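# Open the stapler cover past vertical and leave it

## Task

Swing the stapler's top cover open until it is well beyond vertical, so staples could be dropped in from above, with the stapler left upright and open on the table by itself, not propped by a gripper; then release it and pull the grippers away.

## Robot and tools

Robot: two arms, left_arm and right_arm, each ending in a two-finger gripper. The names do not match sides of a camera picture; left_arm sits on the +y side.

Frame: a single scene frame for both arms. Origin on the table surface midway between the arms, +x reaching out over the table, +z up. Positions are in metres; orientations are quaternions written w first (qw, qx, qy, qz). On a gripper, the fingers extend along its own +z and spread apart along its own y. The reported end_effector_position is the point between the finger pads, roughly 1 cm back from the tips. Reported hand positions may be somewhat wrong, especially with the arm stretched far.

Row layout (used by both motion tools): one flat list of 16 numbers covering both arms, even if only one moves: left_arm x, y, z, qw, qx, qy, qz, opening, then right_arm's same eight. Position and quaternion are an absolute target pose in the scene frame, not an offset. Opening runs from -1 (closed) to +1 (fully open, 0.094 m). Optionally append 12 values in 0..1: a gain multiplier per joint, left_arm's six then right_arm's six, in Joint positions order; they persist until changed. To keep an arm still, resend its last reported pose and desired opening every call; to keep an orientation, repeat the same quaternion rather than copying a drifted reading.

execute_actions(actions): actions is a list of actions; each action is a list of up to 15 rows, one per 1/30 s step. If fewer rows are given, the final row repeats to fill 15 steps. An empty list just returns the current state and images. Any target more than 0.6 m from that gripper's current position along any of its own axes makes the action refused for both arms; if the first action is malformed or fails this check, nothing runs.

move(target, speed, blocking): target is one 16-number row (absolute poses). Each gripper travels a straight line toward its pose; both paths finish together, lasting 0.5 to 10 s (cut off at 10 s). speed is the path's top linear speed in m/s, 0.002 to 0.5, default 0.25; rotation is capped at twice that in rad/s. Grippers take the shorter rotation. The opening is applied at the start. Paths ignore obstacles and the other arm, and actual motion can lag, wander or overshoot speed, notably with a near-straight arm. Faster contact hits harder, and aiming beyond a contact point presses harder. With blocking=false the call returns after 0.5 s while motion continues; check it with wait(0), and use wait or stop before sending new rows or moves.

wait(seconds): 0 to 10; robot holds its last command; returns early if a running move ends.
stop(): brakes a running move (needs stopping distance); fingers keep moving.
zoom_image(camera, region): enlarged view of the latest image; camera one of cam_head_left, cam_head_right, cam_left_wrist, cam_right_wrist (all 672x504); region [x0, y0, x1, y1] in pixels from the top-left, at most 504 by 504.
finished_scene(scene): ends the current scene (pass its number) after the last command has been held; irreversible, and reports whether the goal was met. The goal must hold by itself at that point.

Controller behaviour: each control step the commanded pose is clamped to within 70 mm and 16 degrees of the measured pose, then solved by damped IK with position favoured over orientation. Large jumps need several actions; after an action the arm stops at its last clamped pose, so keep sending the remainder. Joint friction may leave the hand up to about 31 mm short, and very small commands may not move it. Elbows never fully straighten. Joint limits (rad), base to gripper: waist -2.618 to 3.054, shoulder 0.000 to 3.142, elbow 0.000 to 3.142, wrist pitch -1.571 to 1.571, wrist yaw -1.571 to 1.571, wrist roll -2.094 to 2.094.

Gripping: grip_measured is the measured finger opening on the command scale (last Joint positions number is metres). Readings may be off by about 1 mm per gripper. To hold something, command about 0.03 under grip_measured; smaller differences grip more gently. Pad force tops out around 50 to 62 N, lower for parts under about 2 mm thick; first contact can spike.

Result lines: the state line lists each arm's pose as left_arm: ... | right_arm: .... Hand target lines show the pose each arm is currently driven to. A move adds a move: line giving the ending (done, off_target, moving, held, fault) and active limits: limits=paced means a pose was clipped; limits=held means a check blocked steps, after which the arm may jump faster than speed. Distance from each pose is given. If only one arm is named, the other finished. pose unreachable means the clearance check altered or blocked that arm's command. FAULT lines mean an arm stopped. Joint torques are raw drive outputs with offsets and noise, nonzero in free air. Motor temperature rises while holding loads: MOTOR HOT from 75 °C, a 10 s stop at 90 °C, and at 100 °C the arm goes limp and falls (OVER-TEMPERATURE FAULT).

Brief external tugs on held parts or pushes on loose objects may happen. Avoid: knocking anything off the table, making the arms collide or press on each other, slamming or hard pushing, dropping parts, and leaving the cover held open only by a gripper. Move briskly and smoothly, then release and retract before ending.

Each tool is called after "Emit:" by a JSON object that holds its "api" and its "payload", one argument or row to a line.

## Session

Emit:
{"api": "execute_actions", "payload": {
  "actions": []
}}

Scene clock: 0.00 s.
left_arm: end_effector_position=(+0.4663, +0.1428, +0.2521) grip_measured=+1.000 end_effector_quat_wxyz=(-0.443, +0.648, -0.461, +0.413) | right_arm: end_effector_position=(+0.1507, -0.0982, +0.3017) grip_measured=+1.000 end_effector_quat_wxyz=(+0.364, -0.361, +0.849, +0.124)
Joint positions: left_arm=[-0.625  1.397  0.952  0.106 -0.644 -1.91   0.094] | right_arm=[ 0.772  1.081  1.376 -1.085  0.128  0.054  0.094]
Joint velocities: left_arm=[-0.007 -0.007  0.002 -0.037 -0.066 -0.022  0.   ] | right_arm=[-0.007 -0.007  0.012 -0.022 -0.022 -0.037  0.   ]
Joint torques (N m, as the arm reports them, + toward a larger angle): no reading
Motor temperatures (°C, as the motors report them): left_arm=[14 17 15 14 14 16] | right_arm=[14 23 21 18 16 17]
Hand target (left_arm): +0.466, +0.143, +0.252; -0.443, +0.648, -0.461, +0.413
Hand target (right_arm): +0.151, -0.098, +0.302; +0.364, -0.361, +0.849, +0.124
Joint stiffness scale: left_arm=[1. 1. 1. 1. 1. 1.] | right_arm=[1. 1. 1. 1. 1. 1.]

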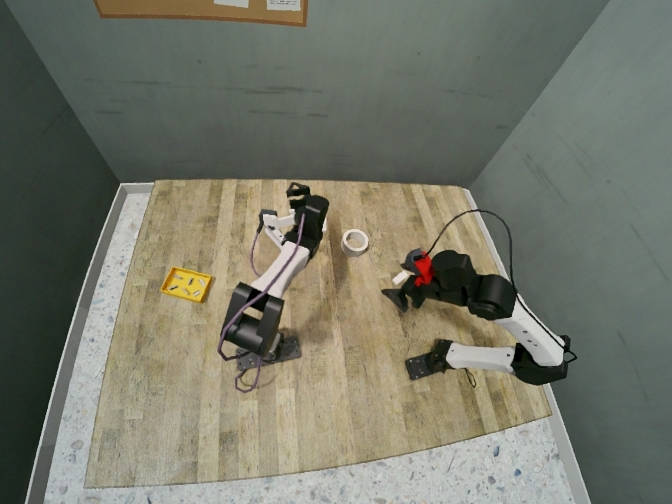

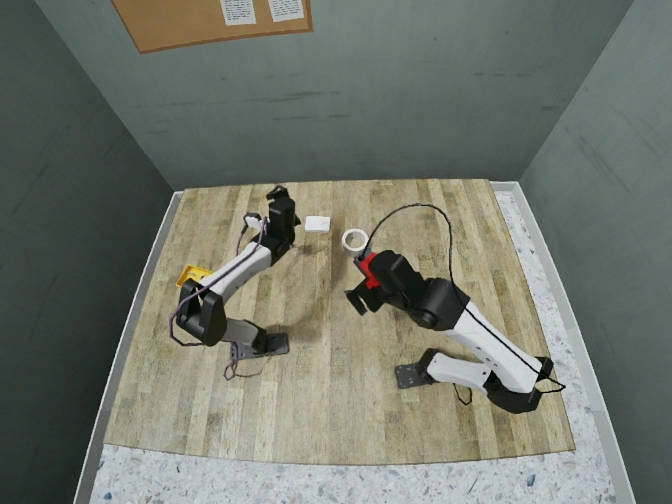

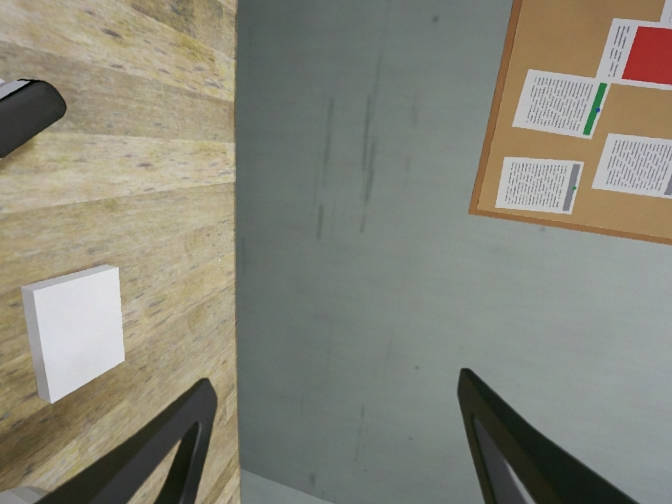

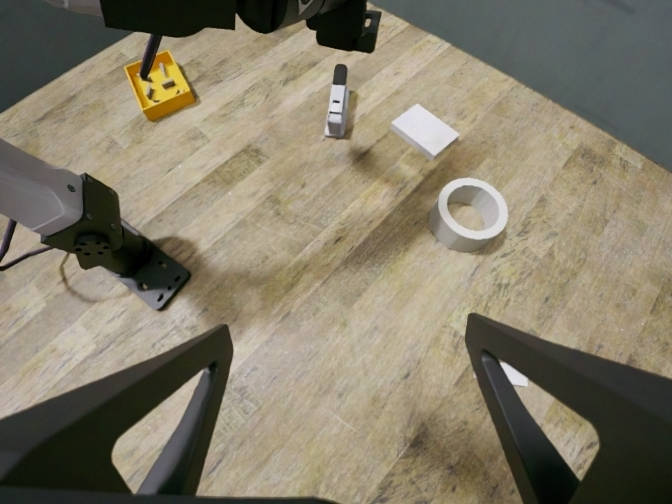

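Emit:
{"api": "move", "payload": {
  "target": [0.36,0.32,0.18,0,0,1,0,1,0.2,-0.12,0.25,0.08,0,0.99,0.07,1],
  "speed": 0.35
}}

Emit:
{"api": "zoom_image", "payload": {
  "camera": "cam_head_right",
  "region": [230,190,390,310]
}}

Scene clock: 4.70 s.
left_arm: end_effector_position=(+0.3579, +0.3160, +0.1822) grip_measured=+1.000 end_effector_quat_wxyz=(+0.001, -0.002, +1.000, -0.002) | right_arm: end_effector_position=(+0.1942, -0.1208, +0.2456) grip_measured=+1.000 end_effector_quat_wxyz=(+0.078, -0.013, +0.995, +0.061)
Joint positions: left_arm=[ 0.081  1.786  1.772 -1.557  0.005  0.233  0.094] | right_arm=[ 0.537  1.593  1.801 -1.579 -0.001  0.65   0.094]
Joint velocities: left_arm=[-0.007 -0.017 -0.022 -0.007 -0.051 -0.022  0.   ] | right_arm=[ 0.007 -0.012 -0.022 -0.022  0.007 -0.037  0.   ]
Joint torques (N m, as the arm reports them, + toward a larger angle): left_arm=[-0.01 -7.03  8.82  0.33 -0.05  0.06] | right_arm=[-0.91 -5.76  8.77  0.63  0.03  0.08]
Motor temperatures (°C, as the motors report them): left_arm=[14 17 16 15 14 16] | right_arm=[14 23 22 18 16 17]
Hand target (left_arm): +0.358, +0.319, +0.183; -0.004, +0.001, +1.000, +0.001
Hand target (right_arm): +0.198, -0.120, +0.252; +0.082, -0.003, +0.994, +0.070
Off the commanded pose (left_arm): 0.005 m, 0 deg.
Off the commanded pose (right_arm): 0.007 m, 2 deg.
Joint stiffness scale: left_arm=[1. 1. 1. 1. 1. 1.] | right_arm=[1. 1. 1. 1. 1. 1.]
joint sent to its limit (right arm) — the command would take joint 4 (wrist pitch) past its lower limit, so that joint was sent only as far as its limit.
move: done

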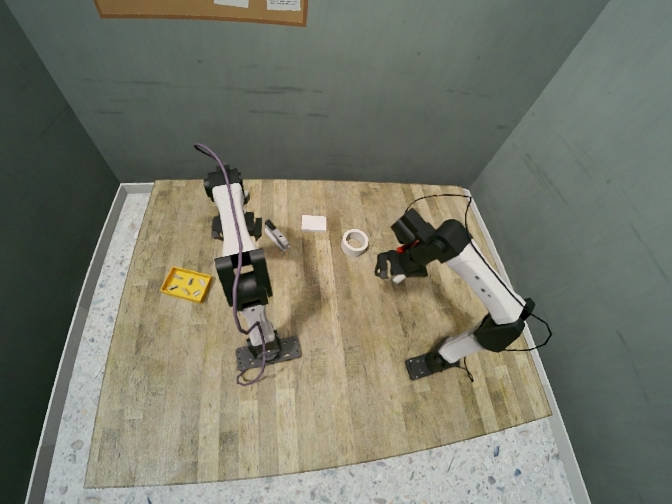

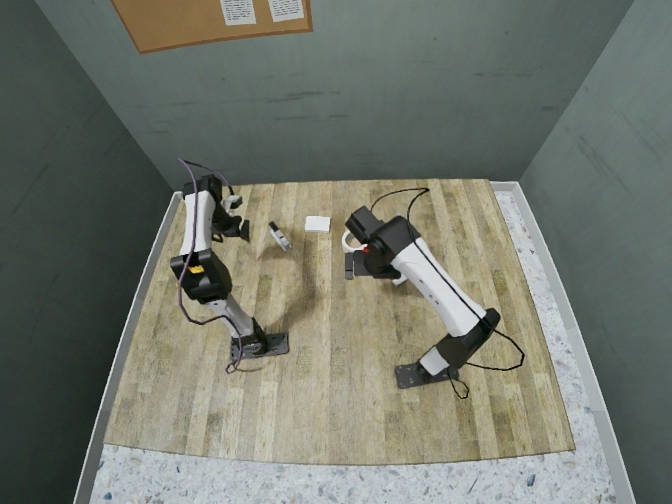

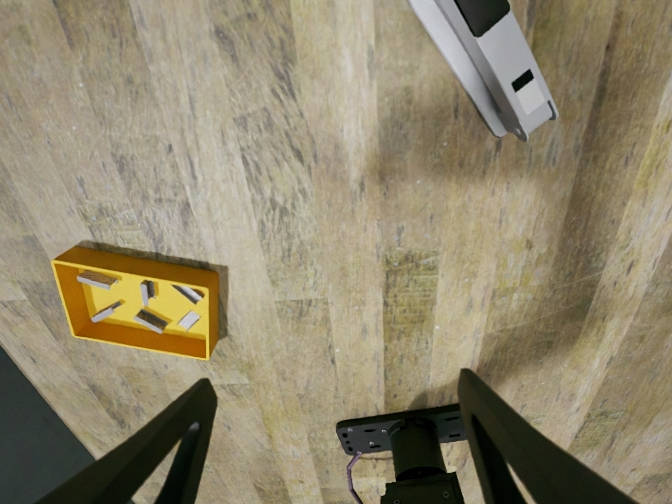

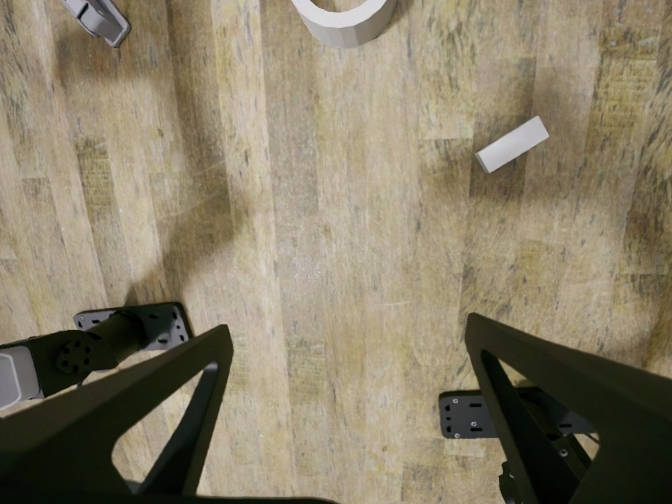

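Region (230, 190, 390, 310) of cam_head_right's 672x504 image, scaled by 3.150, with more detail than that image has; it fills the top 378 rows of this view, and the rest is white.

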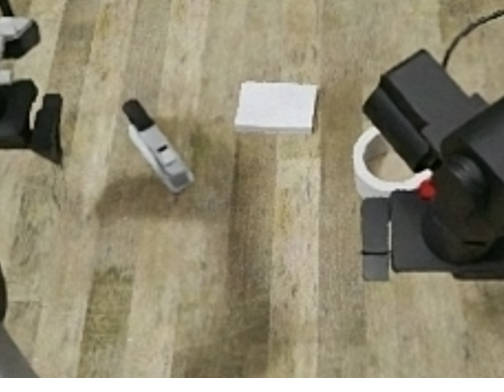

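Emit:
{"api": "move", "payload": {
  "target": [0.47,0.205,0.10,0,-0.284,0.959,0,0.4,0.25,-0.12,0.15,0,0.5,-0.866,0,1]
}}

Scene clock: 8.27 s.
left_arm: end_effector_position=(+0.4610, +0.2068, +0.0981) grip_measured=+0.402 end_effector_quat_wxyz=(-0.011, -0.282, +0.959, +0.003) | right_arm: end_effector_position=(+0.2455, -0.1151, +0.1566) grip_measured=+1.000 end_effector_quat_wxyz=(+0.001, -0.500, +0.866, +0.004)
Joint positions: left_arm=[-0.237  2.184  2.002 -1.412  0.003 -0.653  0.066] | right_arm=[ 0.453  1.865  1.769 -1.473 -0.009 -0.456  0.094]
Joint velocities: left_arm=[ 0.002 -0.002  0.012 -0.066  0.066 -0.007  0.001] | right_arm=[-0.007 -0.002 -0.007 -0.081 -0.022 -0.051  0.   ]
Joint torques (N m, as the arm reports them, + toward a larger angle): left_arm=[ -0.66 -10.64   8.96   0.61  -0.14  -0.14] | right_arm=[-0.99 -8.75  5.22  0.51  0.13 -0.12]
Motor temperatures (°C, as the motors report them): left_arm=[14 18 16 15 14 16] | right_arm=[14 23 22 18 16 17]
Hand target (left_arm): +0.469, +0.206, +0.099; +0.002, -0.284, +0.959, +0.003
Hand target (right_arm): +0.249, -0.119, +0.151; -0.001, -0.501, +0.865, -0.000
Off the commanded pose (left_arm): 0.009 m, 1 deg.
Off the commanded pose (right_arm): 0.009 m, 1 deg.
Joint stiffness scale: left_arm=[1. 1. 1. 1. 1. 1.] | right_arm=[1. 1. 1. 1. 1. 1.]
move: done

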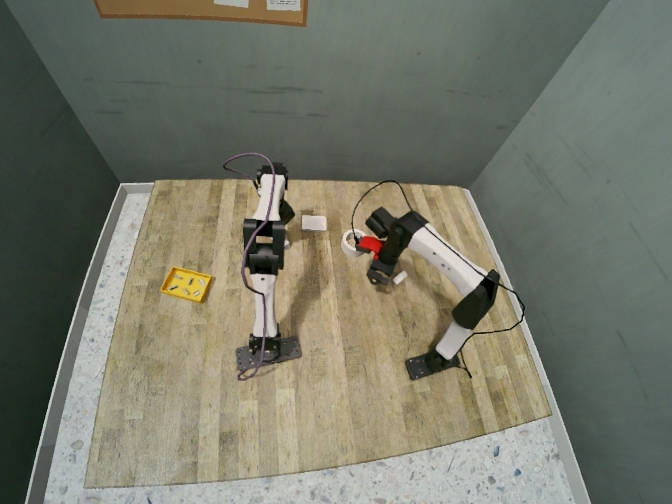

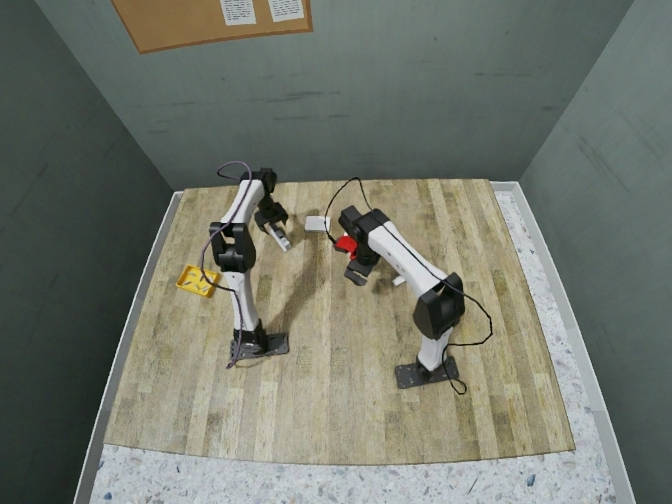

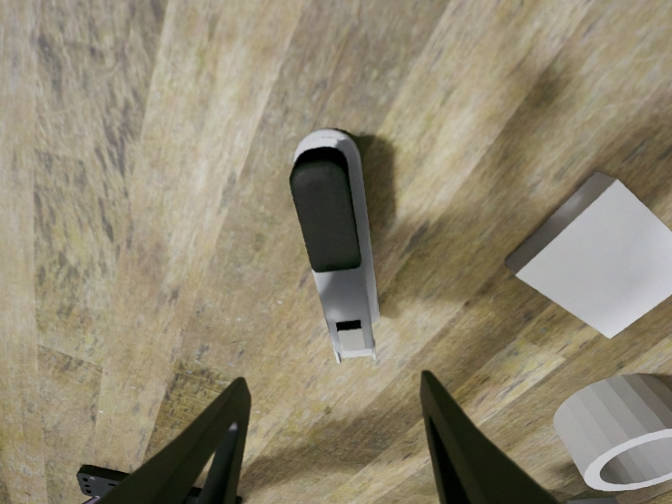

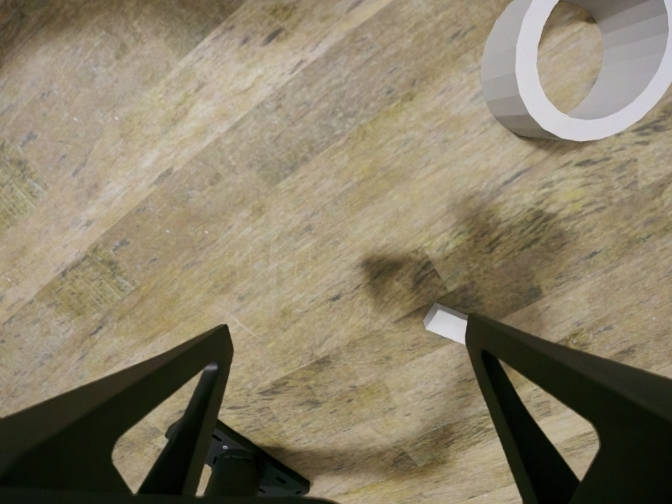

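Emit:
{"api": "move", "payload": {
  "target": [0.482,0.21,0.026,0,-0.334,0.943,0,0.2,0.31,-0.06,0.1,-0.3,0.64,-0.64,-0.3,0.2],
  "speed": 0.12
}}

Emit:
{"api": "move", "payload": {
  "target": [0.482,0.21,0.026,0,-0.334,0.943,0,-0.6,0.31,-0.06,0.1,-0.38,0.596,-0.596,-0.38,0.2]
}}

Scene clock: 13.43 s.
left_arm: end_effector_position=(+0.4797, +0.2053, +0.0341) grip_measured=+0.202 end_effector_quat_wxyz=(+0.001, -0.326, +0.946, -0.002) | right_arm: end_effector_position=(+0.3101, -0.0540, +0.1036) grip_measured=+0.202 end_effector_quat_wxyz=(+0.296, -0.639, +0.644, +0.299)
Joint positions: left_arm=[-0.237  2.255  1.863 -1.176  0.003 -0.745  0.056] | right_arm=[ 0.202  1.904  1.344 -0.636 -0.803 -1.061  0.056]
Joint velocities: left_arm=[-0.007  0.002  0.017 -0.022  0.007 -0.037 -0.   ] | right_arm=[ 0.017 -0.012 -0.017 -0.037 -0.022 -0.007  0.   ]
Joint torques (N m, as the arm reports them, + toward a larger angle): left_arm=[  0.43 -11.03   5.89   0.76  -0.06  -0.12] | right_arm=[-0.9  -9.32  5.11  1.05 -0.41 -0.14]
Motor temperatures (°C, as the motors report them): left_arm=[14 19 17 15 14 16] | right_arm=[14 24 22 18 16 17]
Hand target (left_arm): +0.481, +0.210, +0.026; -0.000, -0.334, +0.943, -0.000
Hand target (right_arm): +0.309, -0.057, +0.097; -0.298, +0.637, -0.642, -0.304
Off the commanded pose (left_arm): 0.010 m, 1 deg.
Off the commanded pose (right_arm): 0.007 m, 1 deg.
Joint stiffness scale: left_arm=[1. 1. 1. 1. 1. 1.] | right_arm=[1. 1. 1. 1. 1. 1.]
move: done

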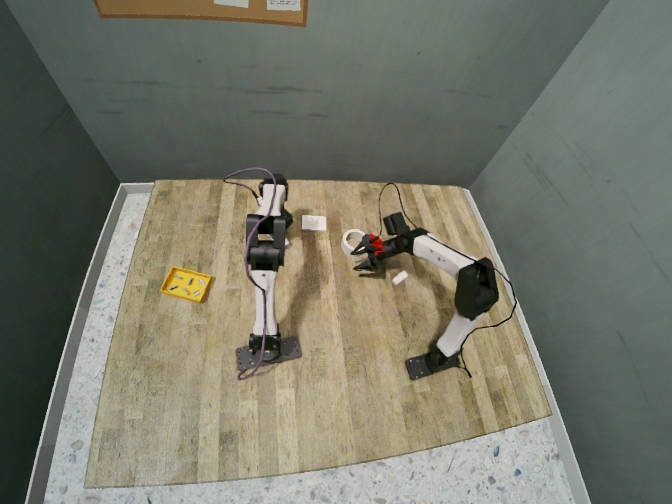

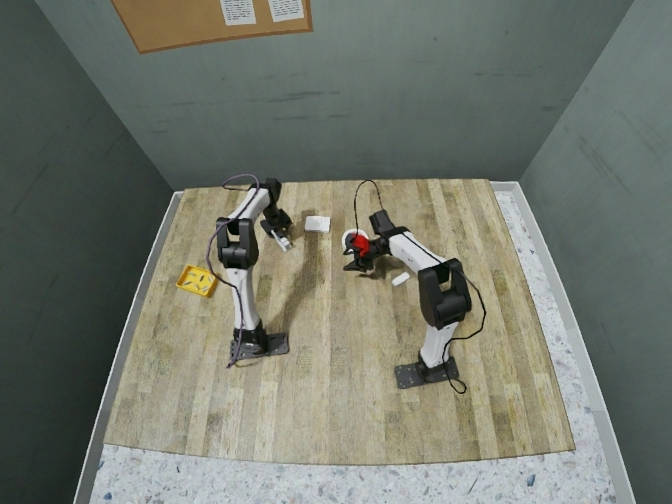

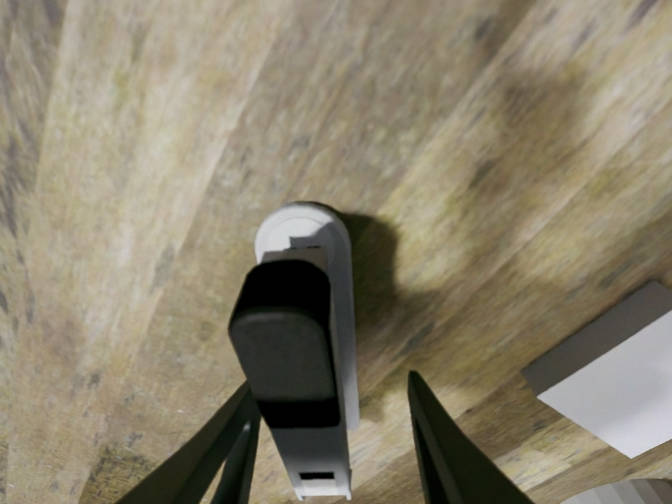

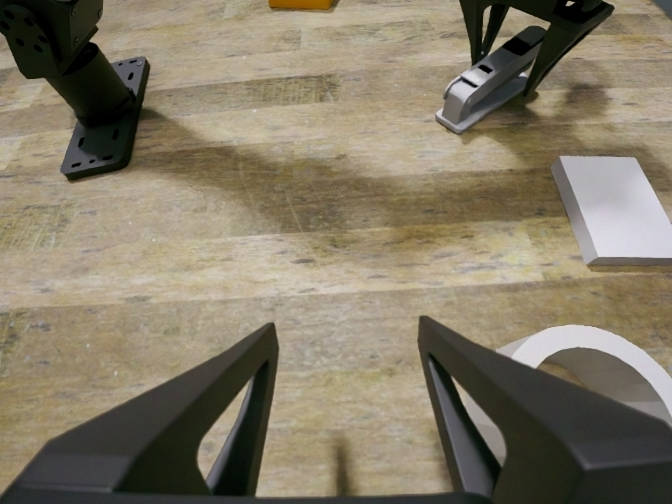

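Scene clock: 14.63 s.
left_arm: end_effector_position=(+0.4790, +0.2059, +0.0330) grip_measured=-0.512 end_effector_quat_wxyz=(-0.001, -0.326, +0.945, +0.000) | right_arm: end_effector_position=(+0.3127, -0.0563, +0.1041) grip_measured=+0.202 end_effector_quat_wxyz=(+0.380, -0.603, +0.593, +0.374)
Joint positions: left_arm=[-0.237  2.258  1.863 -1.179  0.001 -0.745  0.023] | right_arm=[ 0.133  1.915  1.184 -0.332 -1.053 -1.017  0.056]
Joint velocities: left_arm=[-0.002  0.012  0.007  0.037  0.051 -0.081  0.001] | right_arm=[-0.012 -0.007 -0.012  0.066  0.037  0.095 -0.   ]
Joint torques (N m, as the arm reports them, + toward a larger angle): left_arm=[  0.38 -10.94   6.6    0.73  -0.05  -0.12] | right_arm=[-0.69 -9.42  4.74  1.15 -0.46  0.11]
Motor temperatures (°C, as the motors report them): left_arm=[14 20 17 15 14 16] | right_arm=[14 24 22 18 16 17]
Hand target (left_arm): +0.482, +0.210, +0.026; -0.000, -0.334, +0.943, +0.000
Hand target (right_arm): +0.311, -0.059, +0.100; -0.379, +0.596, -0.596, -0.381
Off the commanded pose (left_arm): 0.009 m, 1 deg.
Off the commanded pose (right_arm): 0.006 m, 1 deg.
Joint stiffness scale: left_arm=[1. 1. 1. 1. 1. 1.] | right_arm=[1. 1. 1. 1. 1. 1.]
move: done

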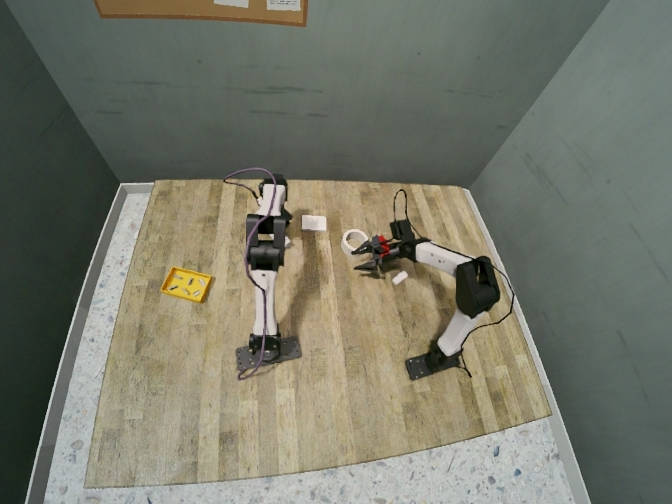

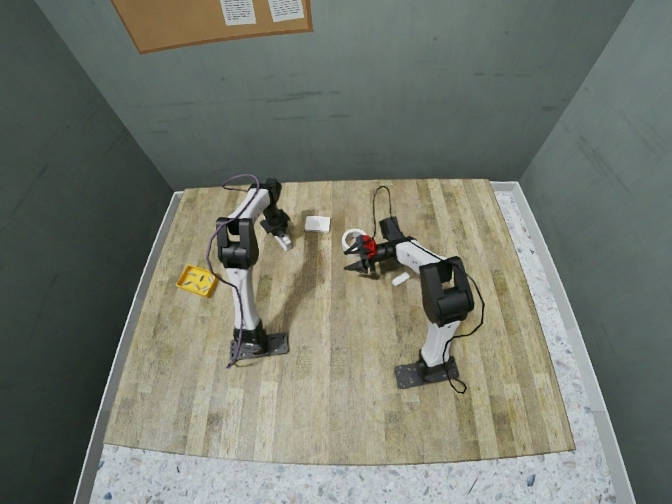

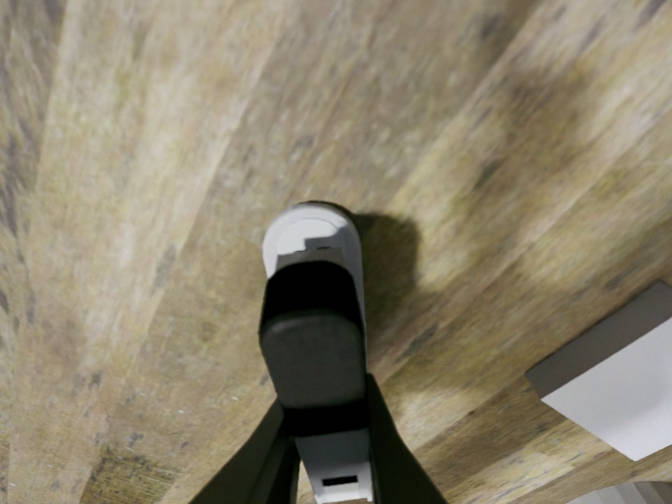

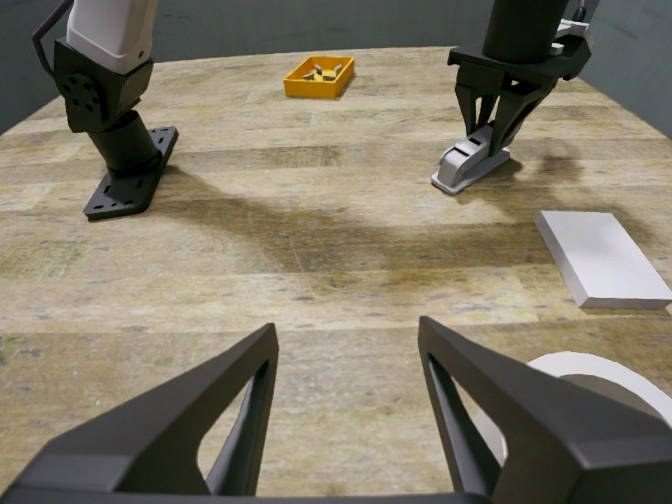

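Emit:
{"api": "move", "payload": {
  "target": [0.47,0.205,0.07,0,-0.326,0.945,0,-0.56,0.31,-0.06,0.1,-0.38,0.596,-0.596,-0.38,0.2],
  "speed": 0.1
}}

Emit:
{"api": "move", "payload": {
  "target": [0.30,0.125,0.06,0,0.707,0.707,0,-0.56,0.31,-0.06,0.1,-0.38,0.596,-0.596,-0.38,0.2],
  "speed": 0.3
}}

Emit:
{"api": "move", "payload": {
  "target": [0.30,0.125,0.027,0,0.707,0.707,0,-0.56,0.31,-0.06,0.1,-0.38,0.596,-0.596,-0.38,0.2],
  "speed": 0.04
}}

Scene clock: 16.07 s.
left_arm: end_effector_position=(+0.4674, +0.2068, +0.0506) grip_measured=-0.512 end_effector_quat_wxyz=(-0.016, -0.326, +0.945, +0.007) | right_arm: end_effector_position=(+0.3133, -0.0560, +0.1046) grip_measured=+0.202 end_effector_quat_wxyz=(+0.381, -0.603, +0.593, +0.374)
Joint positions: left_arm=[-0.237  2.232  1.89  -1.264  0.001 -0.745  0.023] | right_arm=[ 0.133  1.915  1.184 -0.325 -1.054 -1.014  0.056]
Joint velocities: left_arm=[ 0.002  0.007  0.002  0.007  0.007 -0.051  0.   ] | right_arm=[-0.002 -0.007  0.002 -0.051  0.022  0.022  0.   ]
Joint torques (N m, as the arm reports them, + toward a larger angle): left_arm=[ -0.56 -13.78   9.34   0.18  -0.04  -0.09] | right_arm=[-0.82 -9.78  4.47  1.14 -0.44  0.04]
Motor temperatures (°C, as the motors report them): left_arm=[14 20 17 15 14 16] | right_arm=[14 24 22 19 16 17]
Hand target (left_arm): +0.470, +0.205, +0.070; +0.000, -0.326, +0.945, -0.000
Hand target (right_arm): +0.310, -0.060, +0.100; -0.380, +0.597, -0.596, -0.380
Off the commanded pose (left_arm): 0.020 m, 2 deg.
Off the commanded pose (right_arm): 0.007 m, 1 deg.
Joint stiffness scale: left_arm=[1. 1. 1. 1. 1. 1.] | right_arm=[1. 1. 1. 1. 1. 1.]
move: off_target (left_arm)

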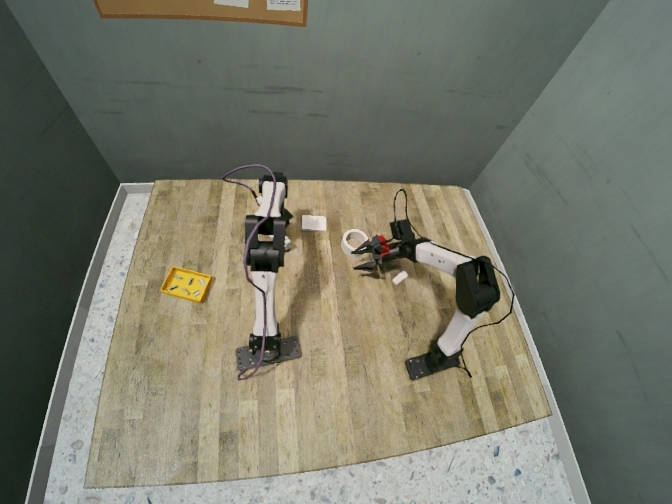

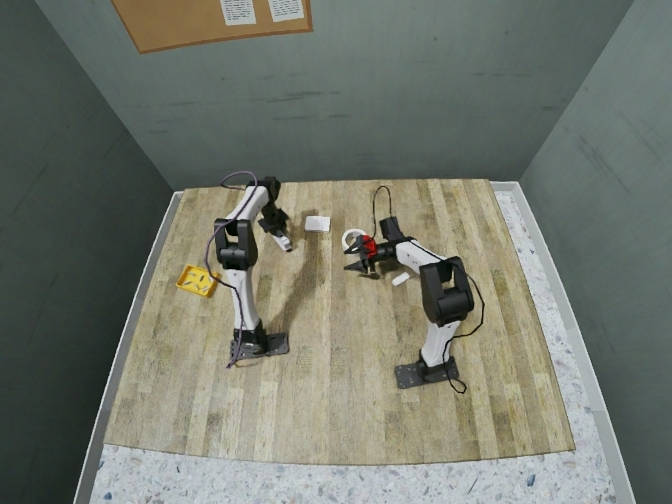

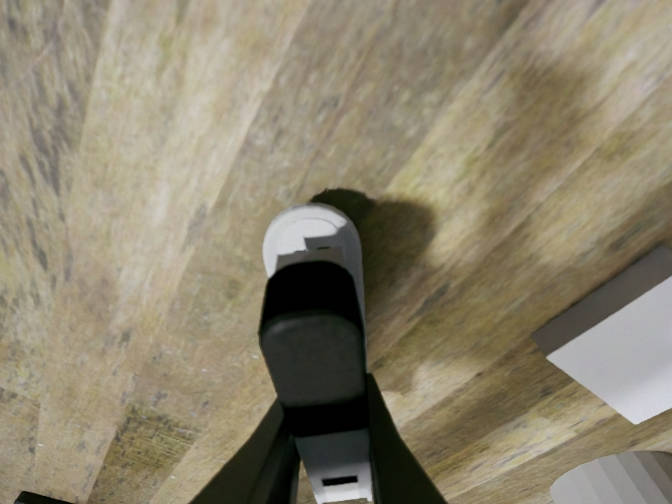

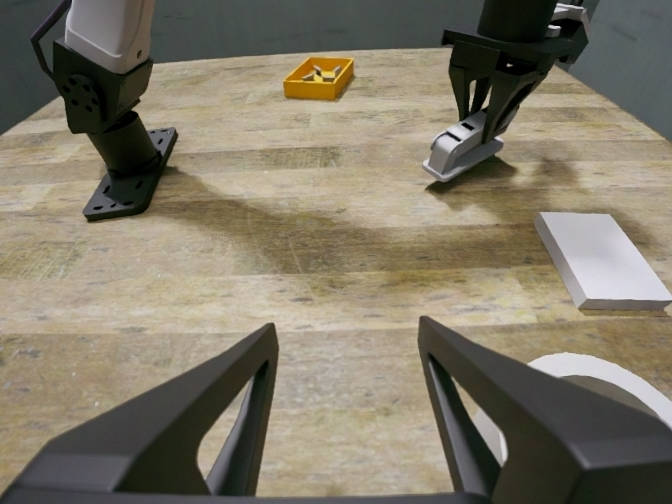

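Scene clock: 20.37 s.
left_arm: end_effector_position=(+0.2977, +0.1299, +0.0549) grip_measured=-0.514 end_effector_quat_wxyz=(-0.020, +0.701, +0.713, -0.003) | right_arm: end_effector_position=(+0.3133, -0.0560, +0.1046) grip_measured=+0.202 end_effector_quat_wxyz=(+0.381, -0.603, +0.593, +0.374)
Joint positions: left_arm=[-0.575  1.669  1.124 -1.065 -0.008  1.135  0.023] | right_arm=[ 0.133  1.915  1.184 -0.325 -1.054 -1.014  0.056]
Joint velocities: left_arm=[-0.017 -0.032  0.007 -0.007  0.007  0.007  0.002] | right_arm=[-0.002 -0.007 -0.012  0.007  0.007  0.007 -0.   ]
Joint torques (N m, as the arm reports them, + toward a larger angle): left_arm=[-0.59 -8.94  6.1   0.55  0.09  0.04] | right_arm=[-0.83 -9.78  4.46  1.13 -0.44  0.04]
Motor temperatures (°C, as the motors report them): left_arm=[14 22 17 15 14 16] | right_arm=[14 25 22 19 16 17]
Hand target (left_arm): +0.300, +0.127, +0.061; -0.000, +0.707, +0.707, +0.004
Hand target (right_arm): +0.310, -0.060, +0.100; -0.380, +0.596, -0.596, -0.380
Off the commanded pose (left_arm): 0.007 m, 2 deg.
Off the commanded pose (right_arm): 0.007 m, 1 deg.
Joint stiffness scale: left_arm=[1. 1. 1. 1. 1. 1.] | right_arm=[1. 1. 1. 1. 1. 1.]
move: done

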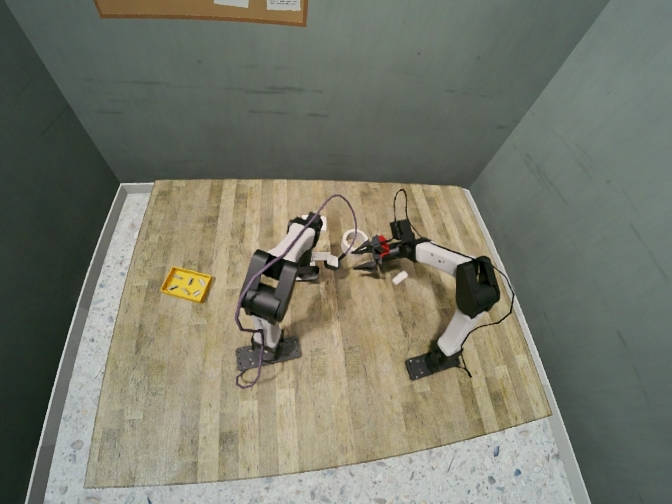

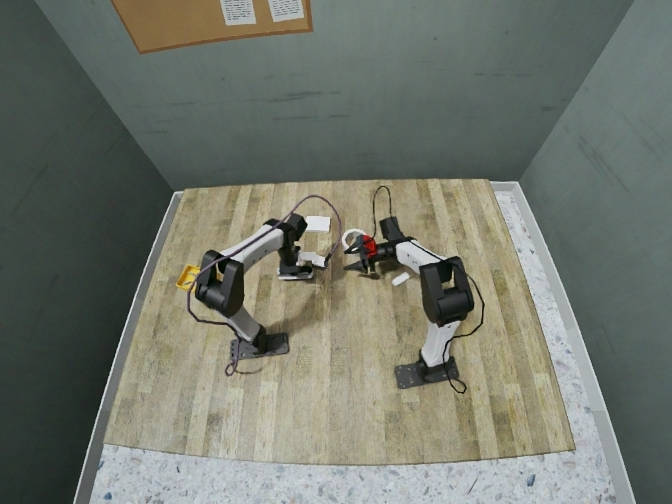

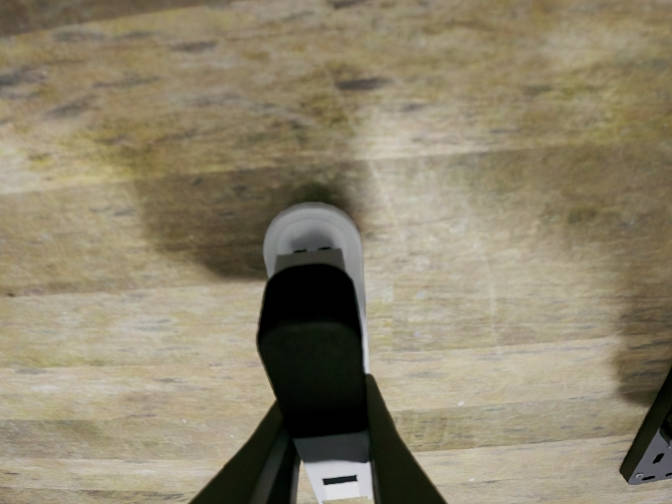

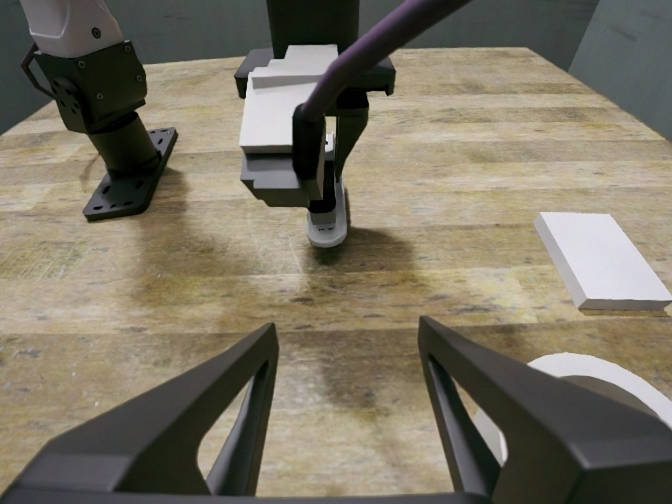

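Scene clock: 21.37 s.
left_arm: end_effector_position=(+0.2971, +0.1302, +0.0329) grip_measured=-0.515 end_effector_quat_wxyz=(-0.006, +0.702, +0.713, +0.002) | right_arm: end_effector_position=(+0.3133, -0.0560, +0.1046) grip_measured=+0.202 end_effector_quat_wxyz=(+0.381, -0.603, +0.593, +0.374)
Joint positions: left_arm=[-0.575  1.669  1.032 -0.944 -0.008  1.135  0.023] | right_arm=[ 0.133  1.915  1.184 -0.325 -1.054 -1.014  0.056]
Joint velocities: left_arm=[-0.012 -0.007 -0.007  0.051  0.051  0.051 -0.   ] | right_arm=[-0.012 -0.002 -0.012  0.051  0.007 -0.022  0.001]
Joint torques (N m, as the arm reports them, + toward a larger angle): left_arm=[-0.79 -5.62  5.93  0.79  0.18  0.03] | right_arm=[-0.82 -9.76  4.48  1.13 -0.45  0.05]
Motor temperatures (°C, as the motors report them): left_arm=[14 22 17 15 14 16] | right_arm=[14 25 22 19 16 17]
Hand target (left_arm): +0.299, +0.125, +0.027; -0.000, +0.707, +0.707, -0.000
Hand target (right_arm): +0.310, -0.060, +0.100; -0.380, +0.596, -0.596, -0.380
Off the commanded pose (left_arm): 0.008 m, 1 deg.
Off the commanded pose (right_arm): 0.007 m, 1 deg.
Joint stiffness scale: left_arm=[1. 1. 1. 1. 1. 1.] | right_arm=[1. 1. 1. 1. 1. 1.]
move: done

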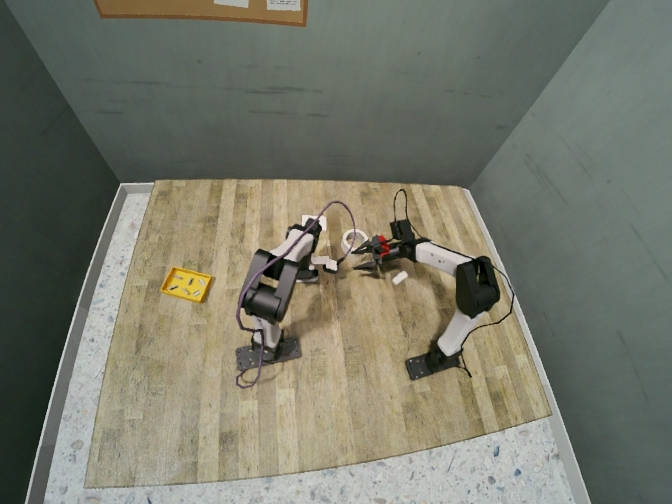

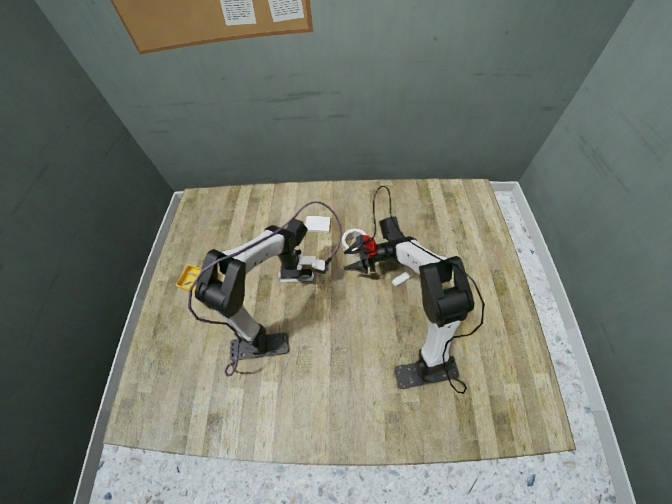

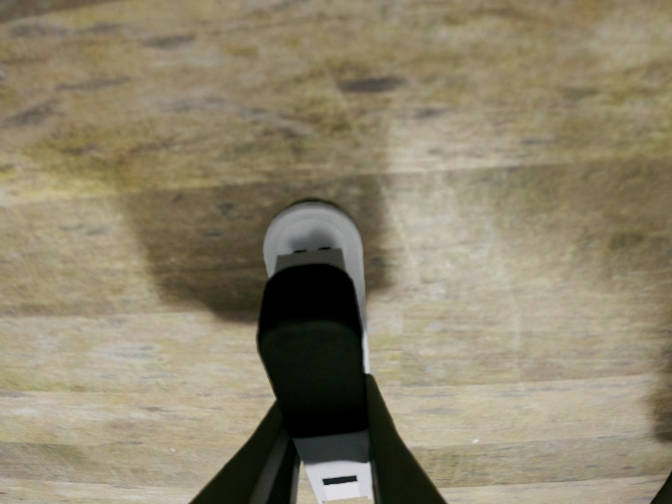

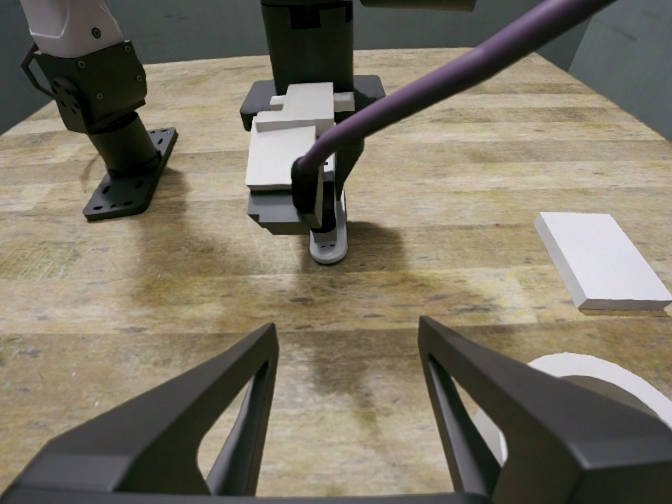

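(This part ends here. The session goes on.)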